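## Task

Close the lid on tip box TB4 and push the lid's front edge fully down so it latches. It only counts if the lid stays shut on its own, without the robot holding it. Afterwards, open the hand and move it away.

## Robot and tools

Robot: two arms, left_arm and right_arm, both mounted on one upright column behind the near edge of the table. left_arm is the robot's own left and sits on the +y side. Image sides do not match arm names. Each arm has seven joints: shoulder pitch, shoulder roll, upper arm roll, elbow, forearm roll, wrist pitch, wrist yaw. Equal joint values on both arms give mirrored postures. The elbows never fully straighten. The arms must not collide or push hard on each other.

Scene frame, used for every reported pose: z = 0 at the table top, +z up. The origin is 0.07 m behind the midpoint of the table's near edge. +x points out over the table. The robot faces roughly +x, perhaps turned slightly about the column. Reported hand positions may be a little off, more so at long reach.

Gripper frame: fingers point along the gripper's +z axis and open and close along its y axis. A closed hand's fingertips make one flat face, handy for pressing a lid. end_effector_position is the point between the pads of closed fingers, under 1 cm behind the tips. Closing pushes the tips about 17 mm further along +z.

Row layout, shared by execute_actions and move: one flat list of 14 numbers, each in [-1, 1], covering both arms even if only one moves. Order: left_arm dx, dy, dz, rx, ry, rz, opening, then right_arm dx, dy, dz, rx, ry, rz, opening. dx..rz are an offset, not a pose, expressed in that gripper's own axes. Scale: 1.0 = 0.6 m of travel or 180 degrees of turn. rx, ry, rz form a single rotation vector. Opening is absolute, not an offset: +1 fully open (0.145 m), -1 closed. Going from fully open to closed takes at least about 0.5 s.

execute_actions(actions): a list of actions. Each action is a table of at most 15 rows. Each row lasts one control step of 1/30 s. A table with fewer than 15 rows repeats its final row for the remaining steps. Every row's offset counts from the gripper's measured pose when that action began, not from the row before. For a call's first action, that start is the last pose reported in this scene. An empty list just returns state and images.

move(target, speed, blocking): target is one 14-number row, its offsets taken from the pose in the latest result that reported one. Each gripper travels a straight line toward its target; both arms finish together in 0.5 to 10 s, and anything longer is cut off at 10 s. speed is in m/s, 0.002 to 0.5, default 0.25; rotation is capped at twice that value in rad/s. Paths do not avoid obstacles or the other arm. Grippers lag, drift, and can overshoot speed badly, especially near full reach. Faster contact hits harder, and a target placed further beyond a contact pushes harder. The opening is sent when the move starts. blocking=false returns after 0.5 s while motion continues; then only wait or stop are accepted until a result shows the move has ended.

wait(seconds): 0 to 10; the arms hold their last commands, a running move keeps going, and it returns early if the move ends. stop(): brakes a running move; fast arms need space to stop; fingers keep moving. zoom_image(camera, region): camera is cam_left_wrist or cam_right_wrist (both 504x504); region is [x0, y0, x1, y1] in pixels from the top-left, at most 504 by 504. finished_scene(scene): ends scene 1 or 2 for good once the last command has been held; the goal must be met and stay met.

Control details: each step, the commanded pose is clipped to within 70 mm and 16 degrees of the measured pose, then reached by damped inverse kinematics, favouring position over orientation. After an action an arm goes no further than its last clipped pose, so far targets need further actions. Because offsets start from the measured pose, repeating a small offset against something rigid does not add force, but against something that yields it keeps going. To keep an arm still, send the offset back to its desired pose in the first call of a reply and zeros after; always send the opening it should have. While you think, the robot keeps holding the last command.

Results: the state line lists each gripper's end_effector_position (m) and end_effector_quat_wxyz; grip_measured is the actual finger opening on the command scale. Holding means commanding an opening well below grip_measured; the further below, the harder the squeeze (about 10 N per pad, objects up to about 11 cm wide; fast closing can squeeze harder). "Hand target" lines show where each gripper is now being driven. Action calls list step readings; HELD beside an arm marks a step where its command was held back. "pose unreachable" means the clearance check altered or blocked that arm's command. A move adds a "move:" line giving the ending (done, off_target, moving, held, fault) and limits (paced = clipped pose, held = steps blocked, after which the arm may speed up sharply), plus each gripper's distance to target; if only one arm is named, the other finished fine. FAULT lines mean an arm stopped. MOTOR HOT appears from 85 °C; at 100 °C an OVER-TEMPERATURE FAULT stops that arm and limp joints sag until cooled. Holding loads heats motors, and heat partly persists into the next scene.

Avoid: knocking anything off the table (this ends the scene), drops, slips, slams, hard impacts, very hard pushes, and arm collisions. Each tip box sits loose on a base plate and must finish resting flat on it. Occasional disturbances may tug a held part or nudge a loose object.

Each tool is called after ">>>" by a JSON object that holds its "fn" and its "kwargs".

## Session

>>> {"fn": "execute_actions", "kwargs": {"actions": []}}

Scene clock: 0.00 s.
left_arm: end_effector_position=(+0.1577, +0.4805, +0.2697) grip_measured=+1.00 end_effector_quat_wxyz=(-0.109, +0.884, -0.309, +0.333) | right_arm: end_effector_position=(+0.2053, -0.2378, +0.1021) grip_measured=+1.00 end_effector_quat_wxyz=(-0.095, +0.909, -0.010, +0.405)
Joint positions: left_arm=[ 0.849  1.763 -1.364  1.301  0.811 -0.165  0.663  0.145] | right_arm=[-0.719  0.259  0.378  1.739  0.459  0.321  0.301  0.145]
Joint velocities: left_arm=[ 0.011 -0.011 -0.012 -0.007  0.007 -0.037  0.022 -0.   ] | right_arm=[-0.011 -0.011 -0.012 -0.002 -0.022  0.037 -0.066  0.   ]
Motor temperatures (°C, as the motors report them): left_arm=[24 25 24 25 25 26 23] | right_arm=[24 24 23 27 23 26 25]
Hand target (left_arm): +0.158, +0.480, +0.270; -0.109, +0.884, -0.309, +0.333
Hand target (right_arm): +0.205, -0.238, +0.102; -0.095, +0.909, -0.010, +0.405

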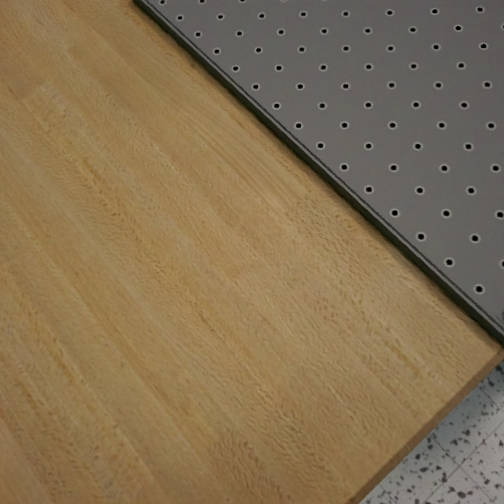

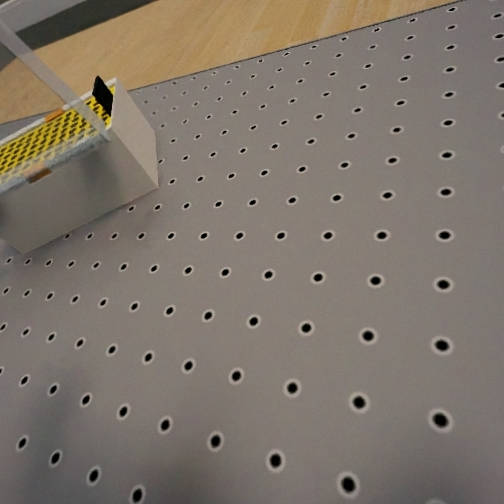

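>>> {"fn": "move", "kwargs": {"target": [0.31,0.185,-0.063,0,0,-0.21,1,0.183,-0.045,-0.163,0.12,0,0,1]}}

Scene clock: 8.87 s.
left_arm: end_effector_position=(+0.1914, +0.2783, +0.3517) grip_measured=+1.00 end_effector_quat_wxyz=(+0.026, +0.910, -0.093, +0.403) | right_arm: end_effector_position=(+0.2063, -0.2394, +0.2512) grip_measured=+1.00 end_effector_quat_wxyz=(-0.262, +0.875, +0.062, +0.402)
Joint positions: left_arm=[ 1.609  1.9   -1.577  2.286  1.576  0.77  -0.032  0.145] | right_arm=[-1.009  0.56   0.847  2.072  0.983  0.654  0.63   0.145]
Joint velocities: left_arm=[-0.055  0.033 -0.002  0.002  0.037 -0.037  0.007 -0.   ] | right_arm=[ 0.055 -0.033 -0.007  0.002 -0.066  0.022  0.007 -0.   ]
Motor temperatures (°C, as the motors report them): left_arm=[24 25 24 25 25 26 23] | right_arm=[24 24 23 27 23 26 25]
Hand target (left_arm): +0.191, +0.279, +0.351; +0.024, +0.911, -0.091, +0.402
Hand target (right_arm): +0.206, -0.238, +0.251; -0.265, +0.875, +0.063, +0.401
Off the commanded pose (left_arm): 0.002 m, 12 deg.
Off the commanded pose (right_arm): 0.002 m, 1 deg.
joint sent to its limit (left arm) — the command would take joint 3 (upper arm roll) past its lower limit, joint 5 (forearm roll) past its upper limit and joint 6 (wrist pitch) past its upper limit, so those joints were sent only as far as their limits.
move: off_target (left_arm)

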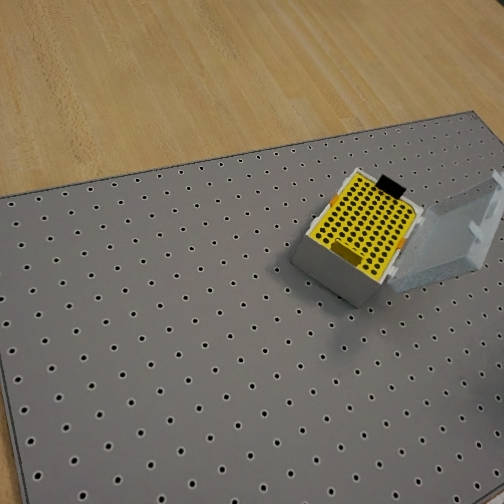

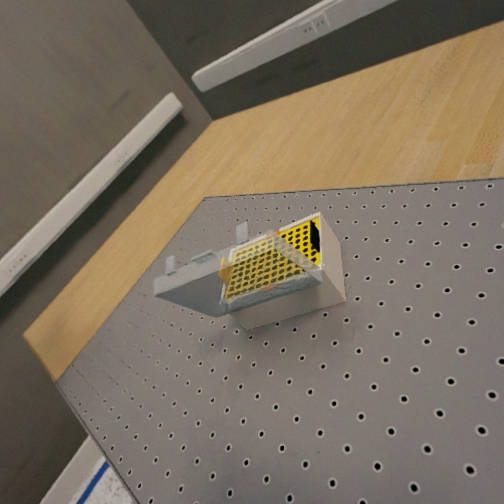

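>>> {"fn": "move", "kwargs": {"target": [0,0.1,0,0,0,0,-1,0,-0.1,0,0,0,0,-1]}}

>>> {"fn": "move", "kwargs": {"target": [0,0,0,0,0,0,-1,0,0,0.12,0,0,0,-1]}}

Scene clock: 15.00 s.
left_arm: end_effector_position=(+0.1802, +0.2211, +0.3499) grip_measured=-1.00 end_effector_quat_wxyz=(+0.087, +0.892, -0.163, +0.412) | right_arm: end_effector_position=(+0.1885, -0.1879, +0.2773) grip_measured=-1.00 end_effector_quat_wxyz=(-0.263, +0.873, +0.063, +0.406)
Joint positions: left_arm=[ 1.557  1.892 -1.577  2.429  1.576  0.686  0.006  0.   ] | right_arm=[-1.036  0.405  0.844  2.374  1.013  0.771  0.47   0.   ]
Joint velocities: left_arm=[ 0.033 -0.055 -0.002 -0.012 -0.022 -0.007 -0.022 -0.   ] | right_arm=[-0.033  0.011 -0.007 -0.012 -0.022  0.007 -0.022 -0.   ]
Motor temperatures (°C, as the motors report them): left_arm=[24 25 24 25 25 26 23] | right_arm=[24 24 23 27 23 26 25]
Hand target (left_arm): +0.180, +0.220, +0.350; +0.090, +0.892, -0.164, +0.412
Hand target (right_arm): +0.188, -0.188, +0.276; -0.263, +0.875, +0.061, +0.403
Off the commanded pose (left_arm): 0.002 m, 11 deg.
Off the commanded pose (right_arm): 0.002 m, 0 deg.
joint sent to its limit (left arm) — the command would take joint 3 (upper arm roll) past its lower limit, joint 4 (elbow) past its upper limit and joint 5 (forearm roll) past its upper limit, so those joints were sent only as far as their limits.
joint sent to its limit (right arm) — the command would take joint 6 (wrist pitch) past its upper limit, so that joint was sent only as far as its limit.
move: off_target (left_arm)

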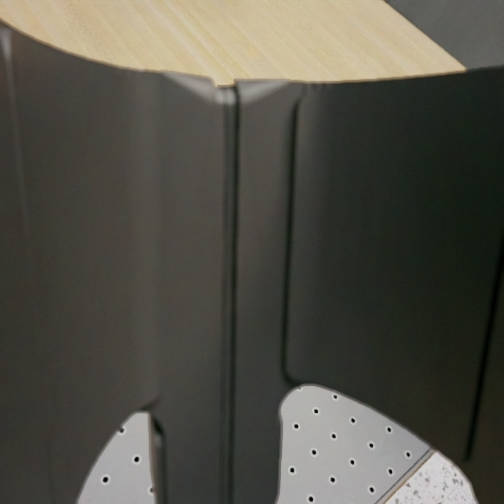

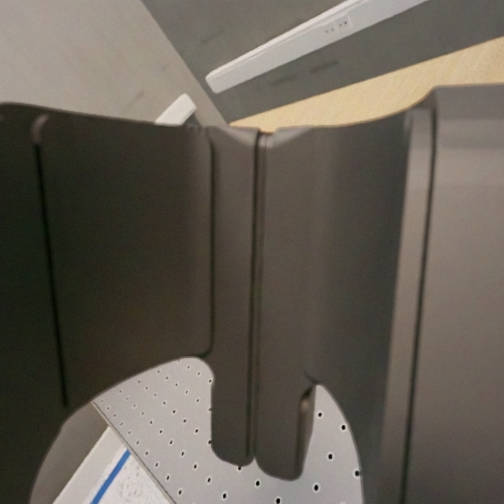

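Scene clock: 15.73 s.
left_arm: end_effector_position=(+0.1802, +0.2211, +0.3499) grip_measured=-1.00 end_effector_quat_wxyz=(+0.087, +0.892, -0.163, +0.412) | right_arm: end_effector_position=(+0.2374, -0.1515, +0.2405) grip_measured=-1.00 end_effector_quat_wxyz=(-0.263, +0.872, +0.064, +0.409)
Joint positions: left_arm=[ 1.557  1.892 -1.577  2.429  1.576  0.686  0.006  0.   ] | right_arm=[-0.684  0.477  0.425  2.244  0.933  0.773  0.193  0.   ]
Joint velocities: left_arm=[ 0.033  0.011  0.027  0.002  0.037 -0.022 -0.022 -0.   ] | right_arm=[-0.055  0.055 -0.002 -0.007 -0.081 -0.022  0.037 -0.   ]
Motor temperatures (°C, as the motors report them): left_arm=[24 25 24 25 25 26 23] | right_arm=[24 24 23 27 23 26 25]
Hand target (left_arm): +0.180, +0.221, +0.350; +0.087, +0.892, -0.163, +0.412
Hand target (right_arm): +0.237, -0.152, +0.239; -0.260, +0.874, +0.063, +0.406
Off the commanded pose (left_arm): 0.000 m, 0 deg.
Off the commanded pose (right_arm): 0.002 m, 0 deg.
joint sent to its limit (right arm) — the command would take joint 6 (wrist pitch) past its upper limit, so that joint was sent only as far as its limit.
move: done

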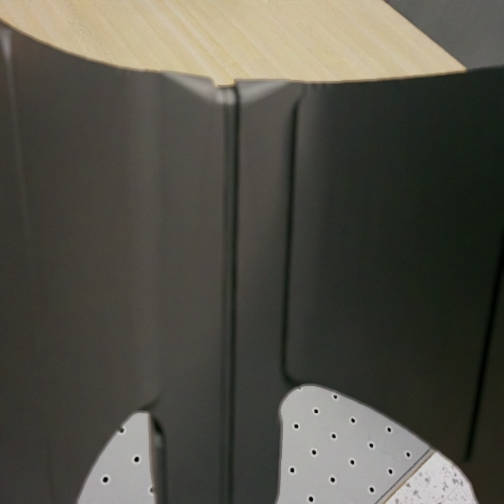

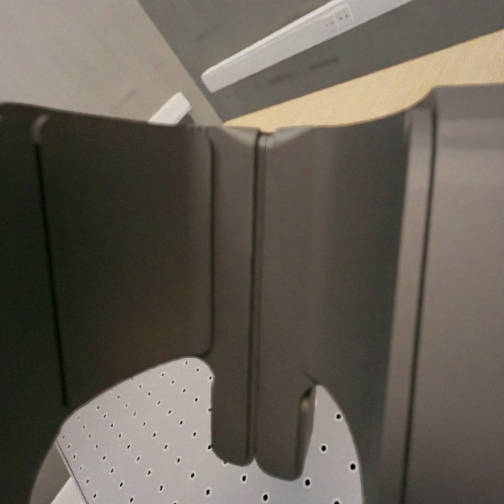

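>>> {"fn": "move", "kwargs": {"target": [0,-0.1,0,0,0,0,1,0,0,0,0,0,0,1]}}

>>> {"fn": "move", "kwargs": {"target": [0,0,0,0,0,0,1,0,0.1,0,0,0,0,1]}}

Scene clock: 27.27 s.
left_arm: end_effector_position=(+0.2021, +0.2779, +0.3478) grip_measured=+1.00 end_effector_quat_wxyz=(+0.084, +0.893, -0.162, +0.411) | right_arm: end_effector_position=(+0.2374, -0.1515, +0.2405) grip_measured=+1.00 end_effector_quat_wxyz=(-0.263, +0.872, +0.064, +0.409)
Joint positions: left_arm=[ 1.551  1.844 -1.576  2.137  1.378  0.66   0.312  0.145] | right_arm=[-0.684  0.477  0.425  2.244  0.933  0.773  0.193  0.145]
Joint velocities: left_arm=[-0.011 -0.011 -0.012 -0.002  0.022  0.022  0.022  0.   ] | right_arm=[ 0.033  0.011  0.002  0.007  0.037 -0.051 -0.022 -0.   ]
Motor temperatures (°C, as the motors report them): left_arm=[24 25 25 25 25 26 23] | right_arm=[24 24 23 27 23 26 25]
Hand target (left_arm): +0.202, +0.277, +0.349; +0.086, +0.892, -0.164, +0.412
Hand target (right_arm): +0.237, -0.152, +0.241; -0.263, +0.872, +0.064, +0.409
Off the commanded pose (left_arm): 0.001 m, 0 deg.
Off the commanded pose (right_arm): 0.000 m, 0 deg.
move: done

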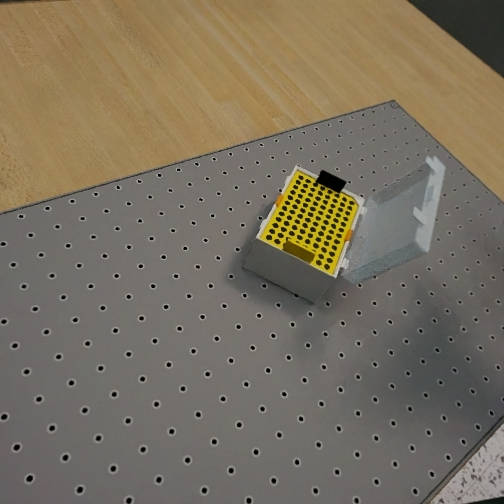

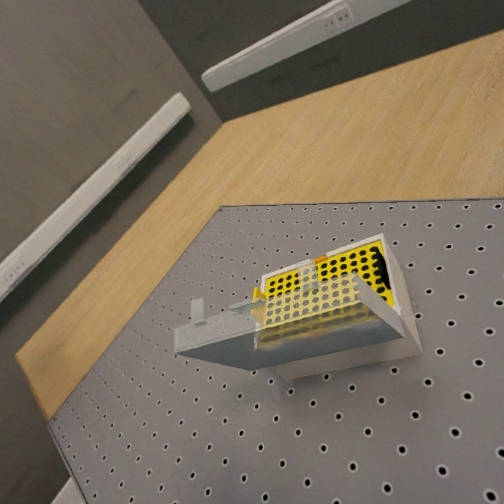

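Scene clock: 28.00 s.
left_arm: end_effector_position=(+0.2021, +0.2779, +0.3478) grip_measured=+1.00 end_effector_quat_wxyz=(+0.084, +0.893, -0.162, +0.411) | right_arm: end_effector_position=(+0.2558, -0.2032, +0.2153) grip_measured=+1.00 end_effector_quat_wxyz=(-0.261, +0.873, +0.064, +0.407)
Joint positions: left_arm=[ 1.551  1.844 -1.576  2.137  1.378  0.66   0.312  0.145] | right_arm=[-0.684  0.628  0.48   1.968  0.942  0.634  0.395  0.145]
Joint velocities: left_arm=[-0.011  0.033  0.007  0.012 -0.051  0.037  0.037  0.   ] | right_arm=[ 0.055  0.033  0.007  0.007 -0.051 -0.037 -0.022 -0.   ]
Motor temperatures (°C, as the motors report them): left_arm=[24 25 25 25 25 26 23] | right_arm=[24 24 23 27 23 26 25]
Hand target (left_arm): +0.202, +0.278, +0.348; +0.084, +0.893, -0.162, +0.411
Hand target (right_arm): +0.256, -0.203, +0.216; -0.263, +0.872, +0.065, +0.408
Off the commanded pose (left_arm): 0.000 m, 0 deg.
Off the commanded pose (right_arm): 0.002 m, 0 deg.
move: done

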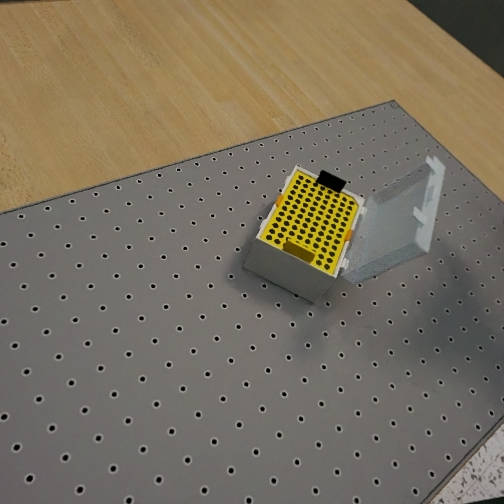

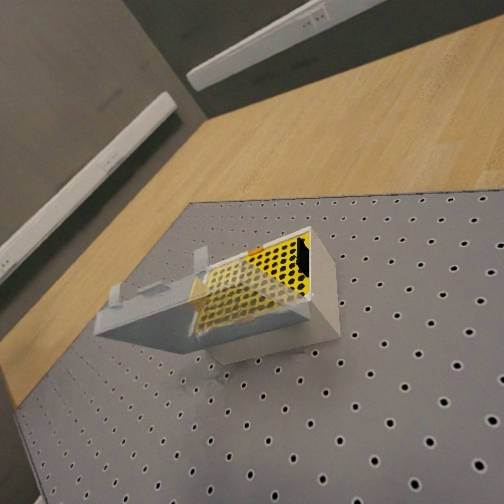

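>>> {"fn": "zoom_image", "kwargs": {"camera": "cam_right_wrist", "region": [70,190,370,410]}}

>>> {"fn": "zoom_image", "kwargs": {"camera": "cam_left_wrist", "region": [200,90,504,394]}}

Region (70, 190, 370, 410) of cam_right_wrist's 504x504 image, scaled by 1.680, with more detail than that image has; it fills the top 370 rows of this view, and the rest is white.

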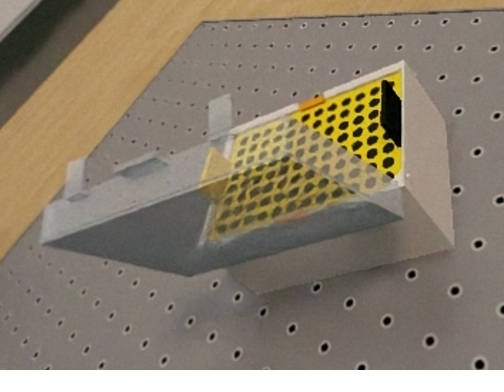

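Region (200, 90, 504, 394) of cam_left_wrist's 504x504 image, scaled by 1.658, with more detail than that image has.

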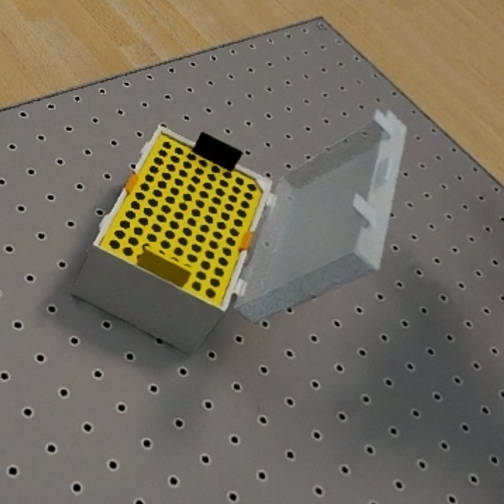

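>>> {"fn": "move", "kwargs": {"target": [0,0,0,0,0,0,1,-0.1,-0.03,0.072,0,0,0,-0.3]}}

Scene clock: 50.50 s.
left_arm: end_effector_position=(+0.2021, +0.2779, +0.3478) grip_measured=+1.00 end_effector_quat_wxyz=(+0.084, +0.893, -0.162, +0.411) | right_arm: end_effector_position=(+0.2388, -0.1581, +0.1560) grip_measured=-0.30 end_effector_quat_wxyz=(-0.264, +0.872, +0.068, +0.406)
Joint positions: left_arm=[ 1.551  1.844 -1.576  2.137  1.378  0.66   0.312  0.145] | right_arm=[-0.633  0.48   0.203  1.875  0.732  0.434  0.353  0.053]
Joint velocities: left_arm=[ 0.011 -0.011 -0.007  0.002  0.037  0.007 -0.037  0.   ] | right_arm=[ 0.033  0.077  0.012  0.012 -0.081 -0.022  0.051  0.   ]
Motor temperatures (°C, as the motors report them): left_arm=[24 25 25 25 25 26 23] | right_arm=[24 25 23 27 23 26 25]
Hand target (left_arm): +0.202, +0.278, +0.348; +0.084, +0.893, -0.162, +0.411
Hand target (right_arm): +0.239, -0.160, +0.155; -0.261, +0.873, +0.066, +0.407
Off the commanded pose (left_arm): 0.000 m, 0 deg.
Off the commanded pose (right_arm): 0.002 m, 1 deg.
move: done

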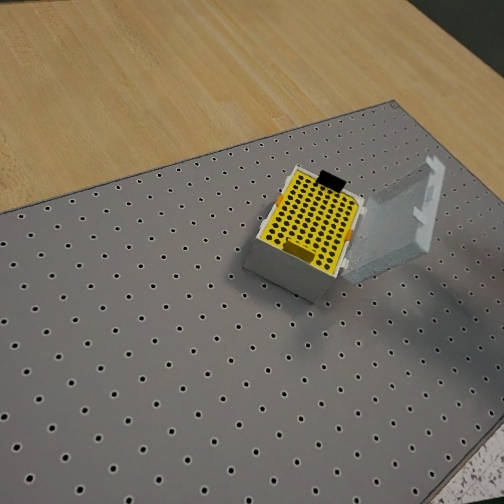

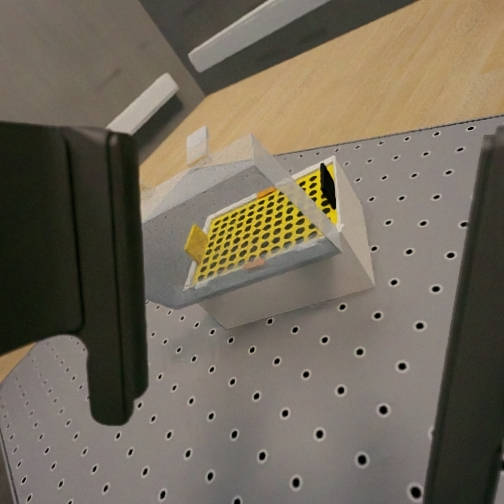

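>>> {"fn": "move", "kwargs": {"target": [0,0,0,0,0,0,1,-0.02,-0.023,0.133,0.03,0.12,-0.154,-1], "speed": 0.15}}

Scene clock: 62.03 s.
left_arm: end_effector_position=(+0.2021, +0.2779, +0.3478) grip_measured=+1.00 end_effector_quat_wxyz=(+0.084, +0.893, -0.162, +0.411) | right_arm: end_effector_position=(+0.2799, -0.1063, +0.1109) grip_measured=-1.00 end_effector_quat_wxyz=(-0.205, +0.727, +0.244, +0.608)
Joint positions: left_arm=[ 1.551  1.844 -1.576  2.137  1.378  0.66   0.312  0.145] | right_arm=[-0.285  0.376 -0.148  1.295  0.299 -0.431  0.4    0.   ]
Joint velocities: left_arm=[-0.033  0.011  0.007 -0.007 -0.007 -0.037 -0.051  0.   ] | right_arm=[ 0.077 -0.055  0.002 -0.032 -0.007  0.037  0.037 -0.   ]
Motor temperatures (°C, as the motors report them): left_arm=[24 25 25 25 25 26 23] | right_arm=[24 25 23 27 23 26 25]
Hand target (left_arm): +0.202, +0.278, +0.348; +0.084, +0.893, -0.162, +0.411
Hand target (right_arm): +0.279, -0.105, +0.110; -0.206, +0.727, +0.246, +0.606
Off the commanded pose (left_arm): 0.000 m, 0 deg.
Off the commanded pose (right_arm): 0.002 m, 0 deg.
move: done

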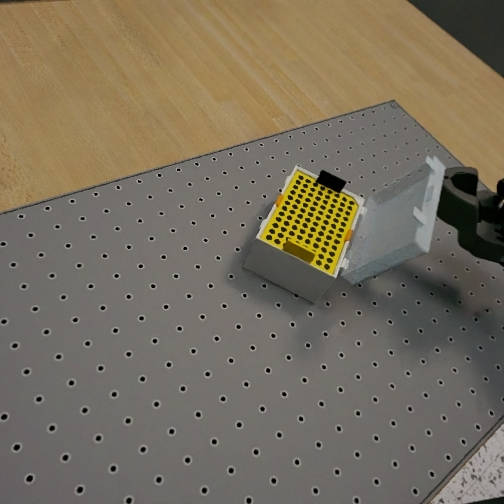

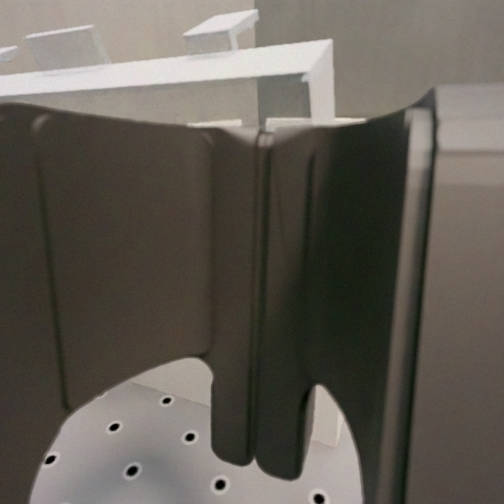

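>>> {"fn": "move", "kwargs": {"target": [0,0,0,0,0,0,1,0,-0.055,0,0,0,0,-1], "speed": 0.1}}

>>> {"fn": "move", "kwargs": {"target": [0,0,0,0,0,0,1,0.018,0,0.1,0,0,0,-1], "speed": 0.05}}

Scene clock: 68.60 s.
left_arm: end_effector_position=(+0.2021, +0.2779, +0.3478) grip_measured=+1.00 end_effector_quat_wxyz=(+0.084, +0.893, -0.162, +0.411) | right_arm: end_effector_position=(+0.2593, -0.0781, +0.1111) grip_measured=-1.00 end_effector_quat_wxyz=(-0.209, +0.726, +0.246, +0.608)
Joint positions: left_arm=[ 1.551  1.844 -1.576  2.137  1.378  0.66   0.312  0.145] | right_arm=[-0.349  0.3   -0.169  1.368  0.199 -0.424  0.337  0.   ]
Joint velocities: left_arm=[-0.011  0.033  0.002  0.007  0.066 -0.022 -0.051  0.   ] | right_arm=[ 0.011 -0.011 -0.002  0.017 -0.022 -0.081  0.037 -0.   ]
Motor temperatures (°C, as the motors report them): left_arm=[24 25 25 25 25 26 23] | right_arm=[24 25 23 27 23 26 25]
Hand target (left_arm): +0.202, +0.278, +0.348; +0.084, +0.893, -0.162, +0.411
Hand target (right_arm): +0.260, -0.079, +0.111; -0.206, +0.727, +0.245, +0.608
Off the commanded pose (left_arm): 0.000 m, 0 deg.
Off the commanded pose (right_arm): 0.002 m, 0 deg.
move: done

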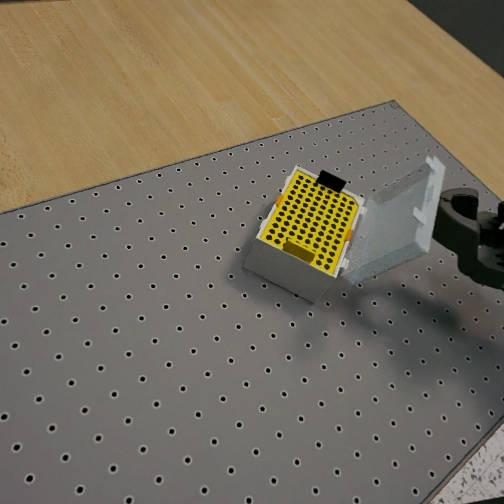

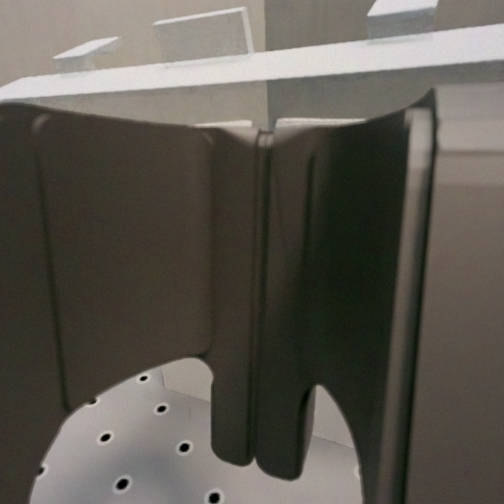

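Scene clock: 70.07 s.
left_arm: end_effector_position=(+0.2021, +0.2779, +0.3478) grip_measured=+1.00 end_effector_quat_wxyz=(+0.084, +0.893, -0.162, +0.411) | right_arm: end_effector_position=(+0.3098, -0.0424, +0.1139) grip_measured=-1.00 end_effector_quat_wxyz=(-0.209, +0.723, +0.246, +0.611)
Joint positions: left_arm=[ 1.551  1.844 -1.576  2.137  1.378  0.66   0.312  0.145] | right_arm=[-0.125  0.192 -0.192  1.233  0.123 -0.336  0.332  0.   ]
Joint velocities: left_arm=[-0.055  0.011 -0.002 -0.002  0.066 -0.022 -0.081 -0.   ] | right_arm=[-0.011 -0.077 -0.002  0.017 -0.007 -0.022 -0.022  0.   ]
Motor temperatures (°C, as the motors report them): left_arm=[24 25 25 25 25 26 23] | right_arm=[24 25 23 27 23 26 25]
Hand target (left_arm): +0.202, +0.278, +0.348; +0.084, +0.893, -0.162, +0.411
Hand target (right_arm): +0.309, -0.043, +0.111; -0.207, +0.726, +0.246, +0.608
Off the commanded pose (left_arm): 0.000 m, 0 deg.
Off the commanded pose (right_arm): 0.004 m, 1 deg.
move: off_target (right_arm)

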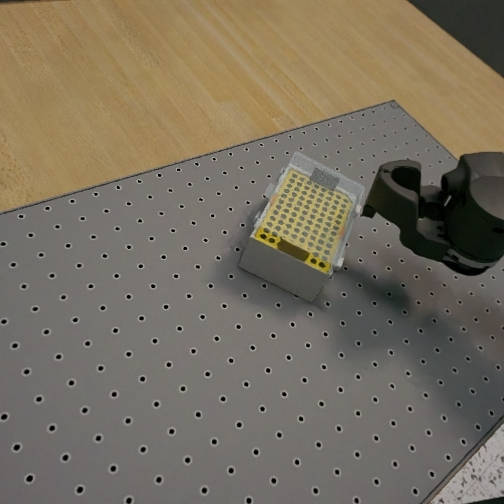

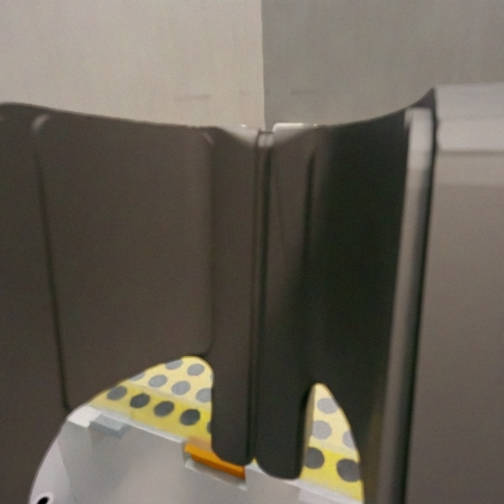

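>>> {"fn": "move", "kwargs": {"target": [0,0,0,0,0,0,1,0.1,0,-0.018,0,-0.12,0,-1]}}

>>> {"fn": "move", "kwargs": {"target": [0,0,0,0,0,0,1,0.1,-0.025,0.17,0,-0.27,0,-1]}}

>>> {"fn": "zoom_image", "kwargs": {"camera": "cam_left_wrist", "region": [200,50,504,354]}}

Scene clock: 76.23 s.
left_arm: end_effector_position=(+0.2021, +0.2779, +0.3478) grip_measured=+1.00 end_effector_quat_wxyz=(+0.084, +0.893, -0.162, +0.411) | right_arm: end_effector_position=(+0.3108, -0.0424, +0.1761) grip_measured=-1.00 end_effector_quat_wxyz=(-0.162, +0.823, +0.279, +0.467)
Joint positions: left_arm=[ 1.551  1.844 -1.576  2.137  1.378  0.66   0.312  0.145] | right_arm=[-0.13   0.279 -0.191  1.813  0.106  0.575  0.286  0.   ]
Joint velocities: left_arm=[-0.033 -0.011  0.002 -0.012 -0.066  0.022 -0.081 -0.   ] | right_arm=[ 0.011  0.011 -0.007  0.007 -0.037 -0.007  0.022  0.   ]
Motor temperatures (°C, as the motors report them): left_arm=[24 25 25 25 25 26 23] | right_arm=[25 25 23 27 23 26 25]
Hand target (left_arm): +0.202, +0.278, +0.348; +0.084, +0.893, -0.162, +0.411
Hand target (right_arm): +0.311, -0.043, +0.175; -0.159, +0.825, +0.279, +0.465
Off the commanded pose (left_arm): 0.000 m, 0 deg.
Off the commanded pose (right_arm): 0.002 m, 0 deg.
move: done

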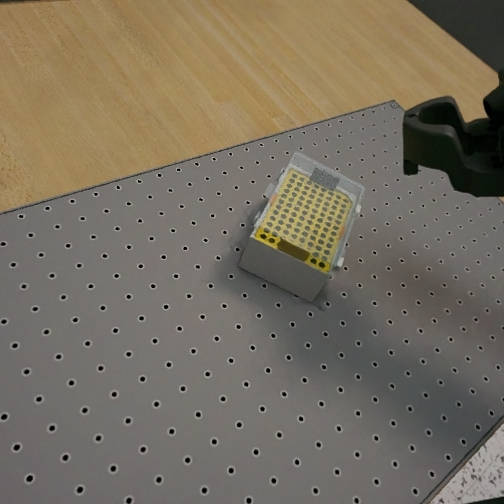

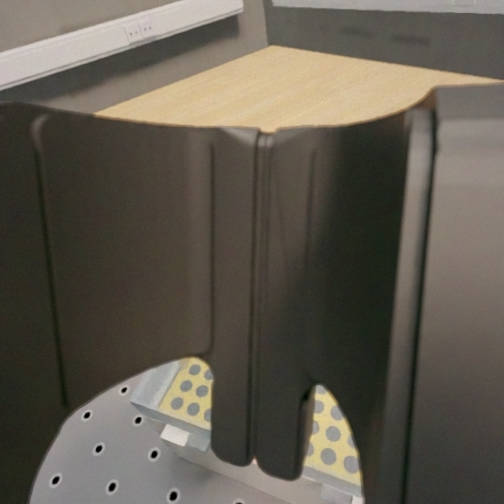

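Scene clock: 78.40 s.
left_arm: end_effector_position=(+0.2021, +0.2779, +0.3478) grip_measured=+1.00 end_effector_quat_wxyz=(+0.084, +0.893, -0.162, +0.411) | right_arm: end_effector_position=(+0.4029, +0.0340, +0.1784) grip_measured=-1.00 end_effector_quat_wxyz=(-0.101, +0.906, +0.347, +0.223)
Joint positions: left_arm=[ 1.551  1.844 -1.576  2.137  1.378  0.66   0.312  0.145] | right_arm=[ 1.199  0.316 -1.573  1.029  1.565  0.774 -0.235  0.   ]
Joint velocities: left_arm=[ 0.011 -0.033  0.007 -0.002 -0.037 -0.037  0.022 -0.   ] | right_arm=[ 0.011  0.011  0.007  0.007 -0.007  0.037 -0.037  0.   ]
Motor temperatures (°C, as the motors report them): left_arm=[24 25 25 25 25 26 23] | right_arm=[25 24 23 27 23 26 25]
Hand target (left_arm): +0.202, +0.278, +0.348; +0.084, +0.893, -0.162, +0.411
Hand target (right_arm): +0.402, +0.033, +0.177; -0.100, +0.906, +0.348, +0.220
Off the commanded pose (left_arm): 0.000 m, 0 deg.
Off the commanded pose (right_arm): 0.011 m, 18 deg; orientation clipped at the last step of the last action.
joint sent to its limit (right arm) — the command would take joint 3 (upper arm roll) past its lower limit, joint 5 (forearm roll) past its upper limit and joint 6 (wrist pitch) past its upper limit, so those joints were sent only as far as their limits.
move: off_target (right_arm); limits=paced

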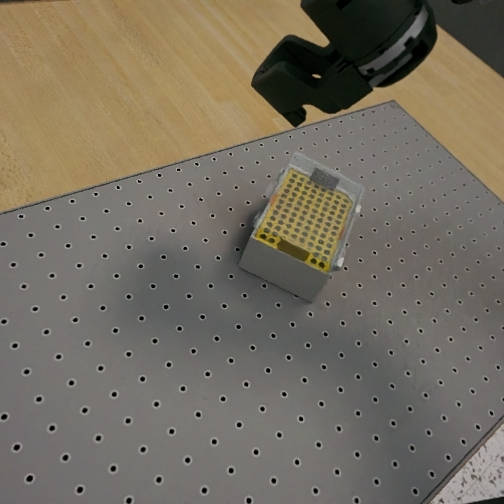

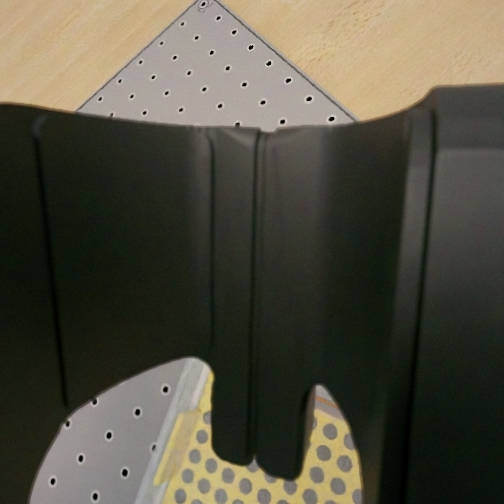

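Region (200, 50, 504, 354) of cam_left_wrist's 504x504 image, scaled by 1.658, with more detail than that image has.

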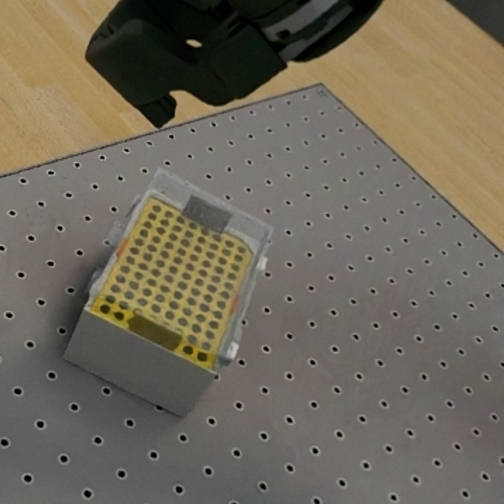

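>>> {"fn": "move", "kwargs": {"target": [0,0,0,0,0,0,1,0,0.03,0,0,-0.05,0.1,1], "speed": 0.15}}

Scene clock: 90.13 s.
left_arm: end_effector_position=(+0.2021, +0.2779, +0.3478) grip_measured=+1.00 end_effector_quat_wxyz=(+0.084, +0.893, -0.162, +0.411) | right_arm: end_effector_position=(+0.4158, +0.0204, +0.1783) grip_measured=+1.00 end_effector_quat_wxyz=(-0.140, +0.934, +0.228, +0.238)
Joint positions: left_arm=[ 1.551  1.844 -1.576  2.137  1.378  0.66   0.312  0.145] | right_arm=[ 1.043  0.347 -1.276  1.023  1.565  0.774 -0.364  0.145]
Joint velocities: left_arm=[-0.011  0.011 -0.012  0.007 -0.007  0.007  0.051 -0.   ] | right_arm=[ 0.033 -0.077 -0.012  0.027  0.007 -0.022 -0.051  0.   ]
Motor temperatures (°C, as the motors report them): left_arm=[24 25 25 25 25 26 23] | right_arm=[26 24 23 27 23 26 25]
Hand target (left_arm): +0.202, +0.278, +0.348; +0.084, +0.893, -0.162, +0.411
Hand target (right_arm): +0.415, +0.021, +0.177; -0.140, +0.934, +0.227, +0.237
Off the commanded pose (left_arm): 0.000 m, 0 deg.
Off the commanded pose (right_arm): 0.001 m, 13 deg.
joint sent to its limit (right arm) — the command would take joint 5 (forearm roll) past its upper limit and joint 6 (wrist pitch) past its upper limit, so those joints were sent only as far as their limits.
move: off_target (right_arm)

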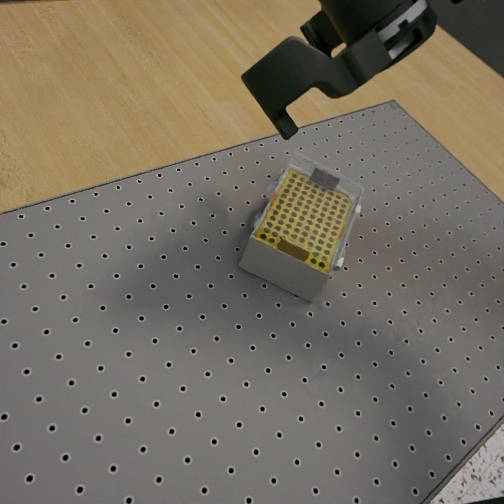

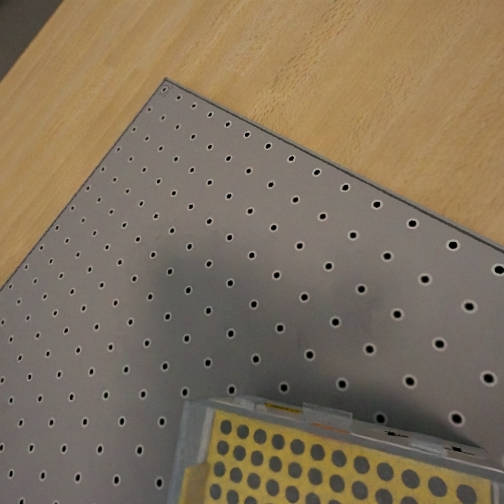

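>>> {"fn": "move", "kwargs": {"target": [0,0,0,0,0,0,1,-0.07,0.032,0.05,0,0,0,-1], "speed": 0.1}}

>>> {"fn": "zoom_image", "kwargs": {"camera": "cam_left_wrist", "region": [200,50,450,300]}}

Scene clock: 95.93 s.
left_arm: end_effector_position=(+0.2021, +0.2779, +0.3478) grip_measured=+1.00 end_effector_quat_wxyz=(+0.084, +0.893, -0.162, +0.411) | right_arm: end_effector_position=(+0.4039, -0.0007, +0.1295) grip_measured=-1.00 end_effector_quat_wxyz=(-0.138, +0.934, +0.230, +0.238)
Joint positions: left_arm=[ 1.551  1.844 -1.576  2.137  1.378  0.66   0.312  0.145] | right_arm=[ 0.943  0.379 -1.332  0.973  1.458  0.648 -0.235  0.   ]
Joint velocities: left_arm=[-0.033  0.011 -0.007  0.007  0.066  0.022  0.022  0.   ] | right_arm=[ 0.033 -0.033 -0.007 -0.007 -0.022 -0.007 -0.007 -0.   ]
Motor temperatures (°C, as the motors report them): left_arm=[24 25 25 25 25 26 23] | right_arm=[26 24 23 27 23 26 25]
Hand target (left_arm): +0.202, +0.278, +0.348; +0.084, +0.893, -0.162, +0.411
Hand target (right_arm): +0.403, -0.000, +0.129; -0.140, +0.933, +0.230, +0.238
Off the commanded pose (left_arm): 0.000 m, 0 deg.
Off the commanded pose (right_arm): 0.001 m, 0 deg.
move: done

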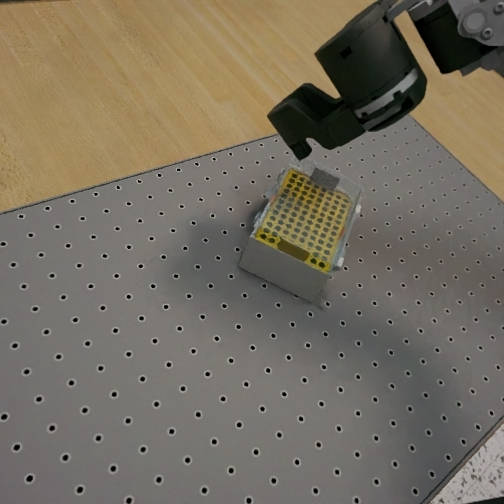

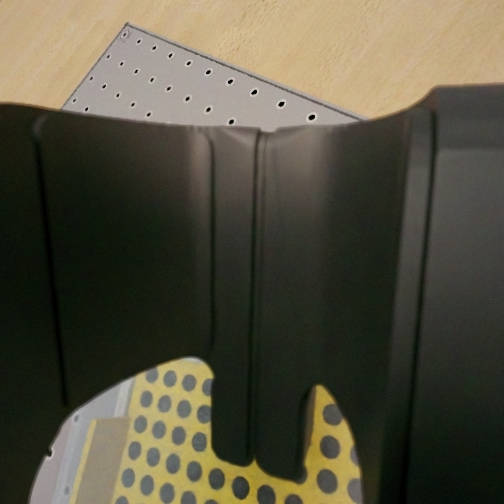

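Region (200, 50, 450, 300) of cam_left_wrist's 504x504 image, scaled by 2.016, with more detail than that image has.

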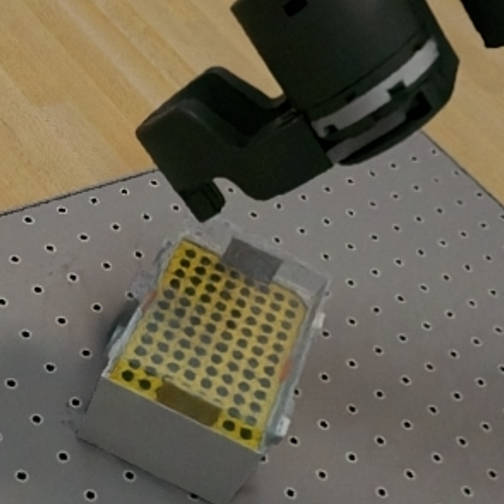

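>>> {"fn": "move", "kwargs": {"target": [0,0,0,0,0,0,1,0.012,0.005,0.037,0,0,0,-1], "speed": 0.05}}

>>> {"fn": "zoom_image", "kwargs": {"camera": "cam_left_wrist", "region": [200,50,450,300]}}

Scene clock: 100.47 s.
left_arm: end_effector_position=(+0.2021, +0.2779, +0.3478) grip_measured=+1.00 end_effector_quat_wxyz=(+0.084, +0.893, -0.162, +0.411) | right_arm: end_effector_position=(+0.4189, +0.0075, +0.1139) grip_measured=-1.00 end_effector_quat_wxyz=(-0.137, +0.934, +0.230, +0.237)
Joint positions: left_arm=[ 1.551  1.844 -1.576  2.137  1.378  0.66   0.312  0.145] | right_arm=[ 0.967  0.252 -1.364  0.725  1.385  0.611 -0.094  0.   ]
Joint velocities: left_arm=[-0.033 -0.055 -0.002  0.007 -0.022  0.022  0.066  0.   ] | right_arm=[-0.033  0.077  0.002 -0.017  0.022 -0.022 -0.051  0.   ]
Motor temperatures (°C, as the motors report them): left_arm=[24 25 25 25 25 26 23] | right_arm=[27 24 23 27 23 26 25]
Hand target (left_arm): +0.202, +0.278, +0.348; +0.084, +0.893, -0.162, +0.411
Hand target (right_arm): +0.419, +0.007, +0.114; -0.138, +0.933, +0.230, +0.238
Off the commanded pose (left_arm): 0.000 m, 0 deg.
Off the commanded pose (right_arm): 0.001 m, 0 deg.
move: done

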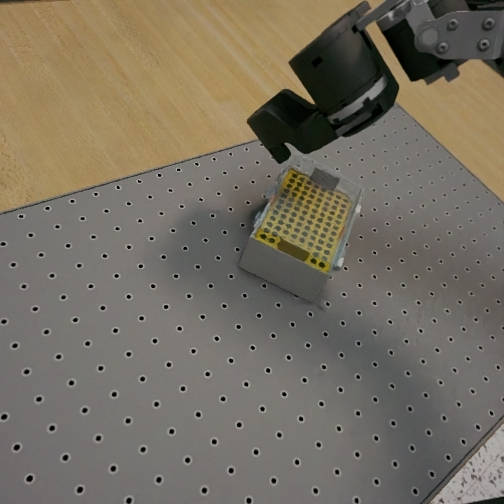

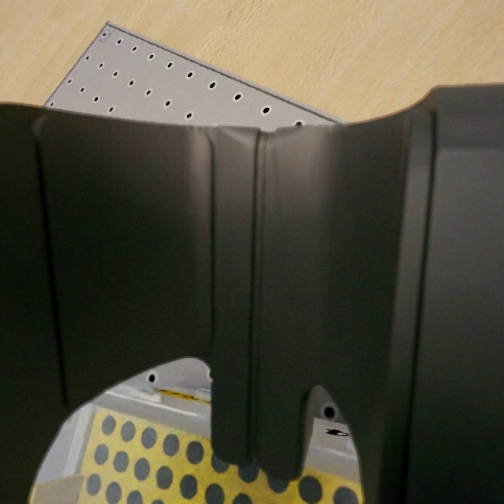

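Region (200, 50, 450, 300) of cam_left_wrist's 504x504 image, scaled by 2.016, with more detail than that image has.

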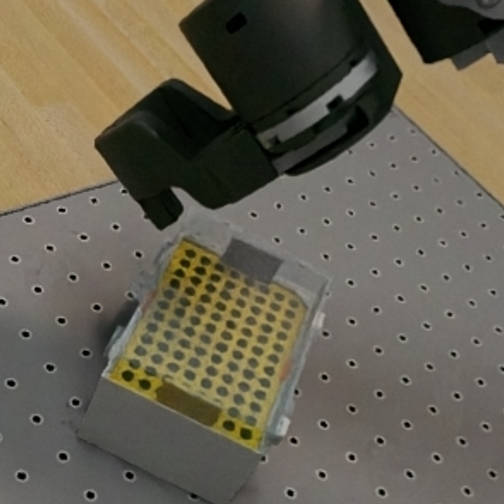

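>>> {"fn": "move", "kwargs": {"target": [0,0,0,0,0,0,1,-0.017,0.005,0.028,0,0,0,-1], "speed": 0.02}}

>>> {"fn": "zoom_image", "kwargs": {"camera": "cam_left_wrist", "region": [200,50,450,300]}}

Scene clock: 104.47 s.
left_arm: end_effector_position=(+0.2021, +0.2779, +0.3478) grip_measured=+1.00 end_effector_quat_wxyz=(+0.084, +0.893, -0.162, +0.411) | right_arm: end_effector_position=(+0.4206, +0.0072, +0.0966) grip_measured=-1.00 end_effector_quat_wxyz=(-0.136, +0.934, +0.229, +0.240)
Joint positions: left_arm=[ 1.551  1.844 -1.576  2.137  1.378  0.66   0.312  0.145] | right_arm=[ 0.952  0.188 -1.385  0.585  1.34   0.554 -0.012  0.   ]
Joint velocities: left_arm=[ 0.011 -0.011  0.012  0.002 -0.051  0.022  0.051 -0.   ] | right_arm=[ 0.011  0.055 -0.017 -0.012  0.022 -0.066  0.022  0.   ]
Motor temperatures (°C, as the motors report them): left_arm=[24 25 25 25 25 26 23] | right_arm=[27 24 23 27 23 26 25]
Hand target (left_arm): +0.202, +0.278, +0.348; +0.084, +0.893, -0.162, +0.411
Hand target (right_arm): +0.419, +0.007, +0.094; -0.137, +0.934, +0.231, +0.238
Off the commanded pose (left_arm): 0.000 m, 0 deg.
Off the commanded pose (right_arm): 0.003 m, 0 deg.
move: done

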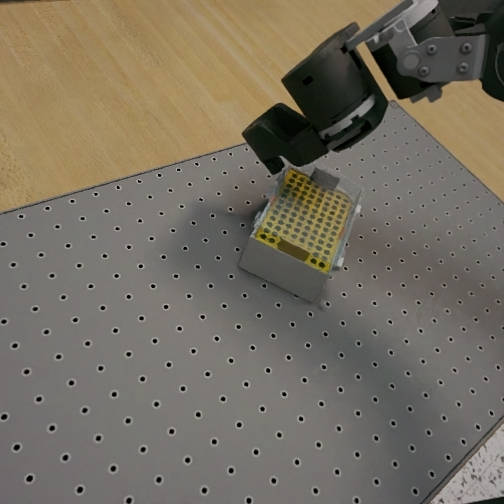

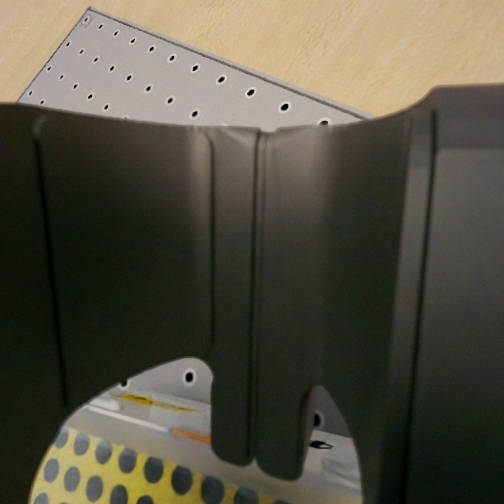

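Region (200, 50, 450, 300) of cam_left_wrist's 504x504 image, scaled by 2.016, with more detail than that image has.

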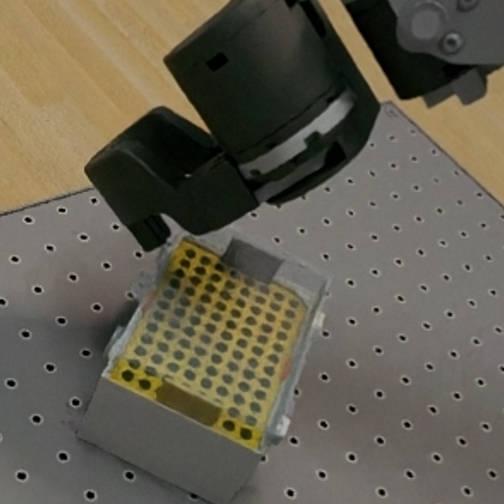

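>>> {"fn": "move", "kwargs": {"target": [0,0,0,0,0,0,1,-0.014,-0.01,-0.016,0,0,0,-1], "speed": 0.03}}

>>> {"fn": "move", "kwargs": {"target": [0,0,0,0,0,0,1,-0.013,0.004,0.021,0,0,0,-1], "speed": 0.02}}

>>> {"fn": "zoom_image", "kwargs": {"camera": "cam_left_wrist", "region": [200,50,450,300]}}

Scene clock: 109.47 s.
left_arm: end_effector_position=(+0.2021, +0.2779, +0.3478) grip_measured=+1.00 end_effector_quat_wxyz=(+0.084, +0.893, -0.162, +0.411) | right_arm: end_effector_position=(+0.4086, +0.0074, +0.1030) grip_measured=-1.00 end_effector_quat_wxyz=(-0.139, +0.932, +0.230, +0.242)
Joint positions: left_arm=[ 1.551  1.844 -1.576  2.137  1.378  0.66   0.312  0.145] | right_arm=[ 0.925  0.271 -1.369  0.769  1.386  0.567 -0.121  0.   ]
Joint velocities: left_arm=[-0.011  0.099 -0.012 -0.012  0.007 -0.051 -0.022  0.   ] | right_arm=[-0.011  0.011 -0.007  0.002 -0.007 -0.007  0.022 -0.   ]
Motor temperatures (°C, as the motors report them): left_arm=[24 25 25 25 25 26 23] | right_arm=[27 24 23 27 23 26 25]
Hand target (left_arm): +0.202, +0.278, +0.348; +0.084, +0.893, -0.162, +0.411
Hand target (right_arm): +0.407, +0.006, +0.101; -0.136, +0.934, +0.229, +0.240
Off the commanded pose (left_arm): 0.000 m, 0 deg.
Off the commanded pose (right_arm): 0.003 m, 0 deg.
move: done

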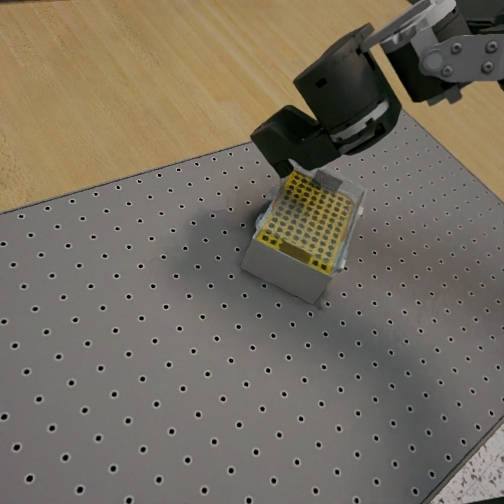

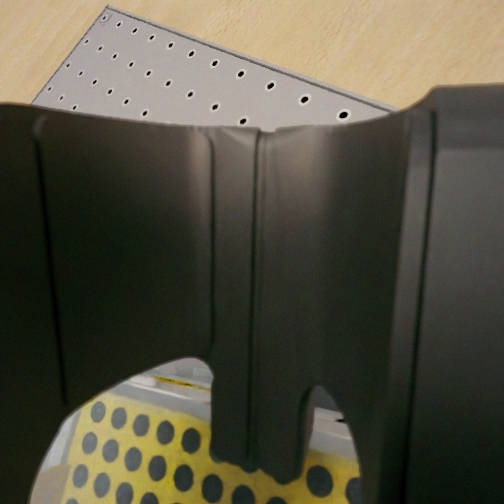

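Scene clock: 110.43 s.
left_arm: end_effector_position=(+0.2021, +0.2779, +0.3478) grip_measured=+1.00 end_effector_quat_wxyz=(+0.084, +0.893, -0.162, +0.411) | right_arm: end_effector_position=(+0.4103, +0.0067, +0.0902) grip_measured=-1.00 end_effector_quat_wxyz=(-0.138, +0.932, +0.229, +0.244)
Joint positions: left_arm=[ 1.551  1.844 -1.576  2.137  1.378  0.66   0.312  0.145] | right_arm=[ 0.915  0.225 -1.386  0.667  1.356  0.526 -0.062  0.   ]
Joint velocities: left_arm=[ 0.033 -0.077 -0.007 -0.007 -0.037 -0.051  0.007  0.   ] | right_arm=[-0.033 -0.033  0.007 -0.002  0.007 -0.022  0.007  0.   ]
Motor temperatures (°C, as the motors report them): left_arm=[24 25 25 25 25 26 23] | right_arm=[27 24 23 27 23 26 25]
Hand target (left_arm): +0.202, +0.278, +0.348; +0.084, +0.893, -0.162, +0.411
Hand target (right_arm): +0.408, +0.007, +0.088; -0.139, +0.932, +0.230, +0.242
Off the commanded pose (left_arm): 0.000 m, 0 deg.
Off the commanded pose (right_arm): 0.003 m, 0 deg.
move: done

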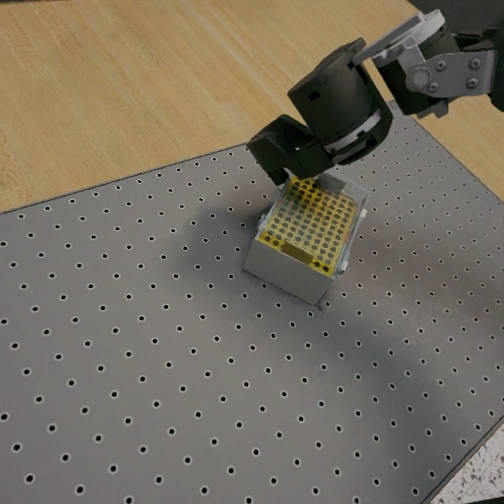

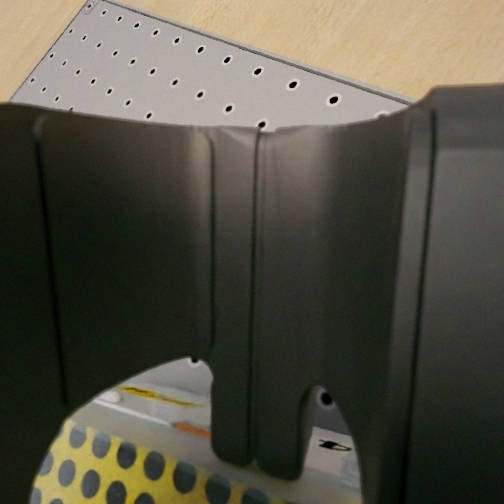

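Region (200, 50, 450, 300) of cam_left_wrist's 504x504 image, scaled by 2.016, with more detail than that image has.

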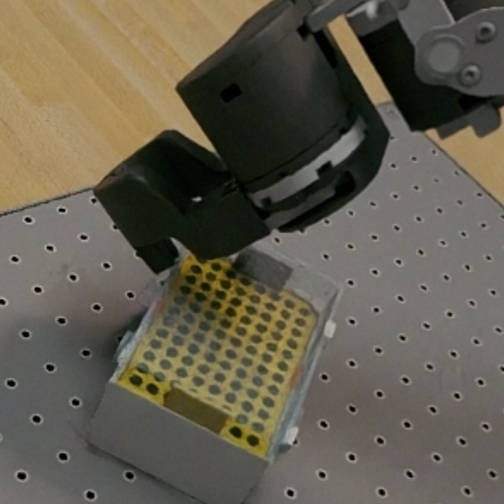

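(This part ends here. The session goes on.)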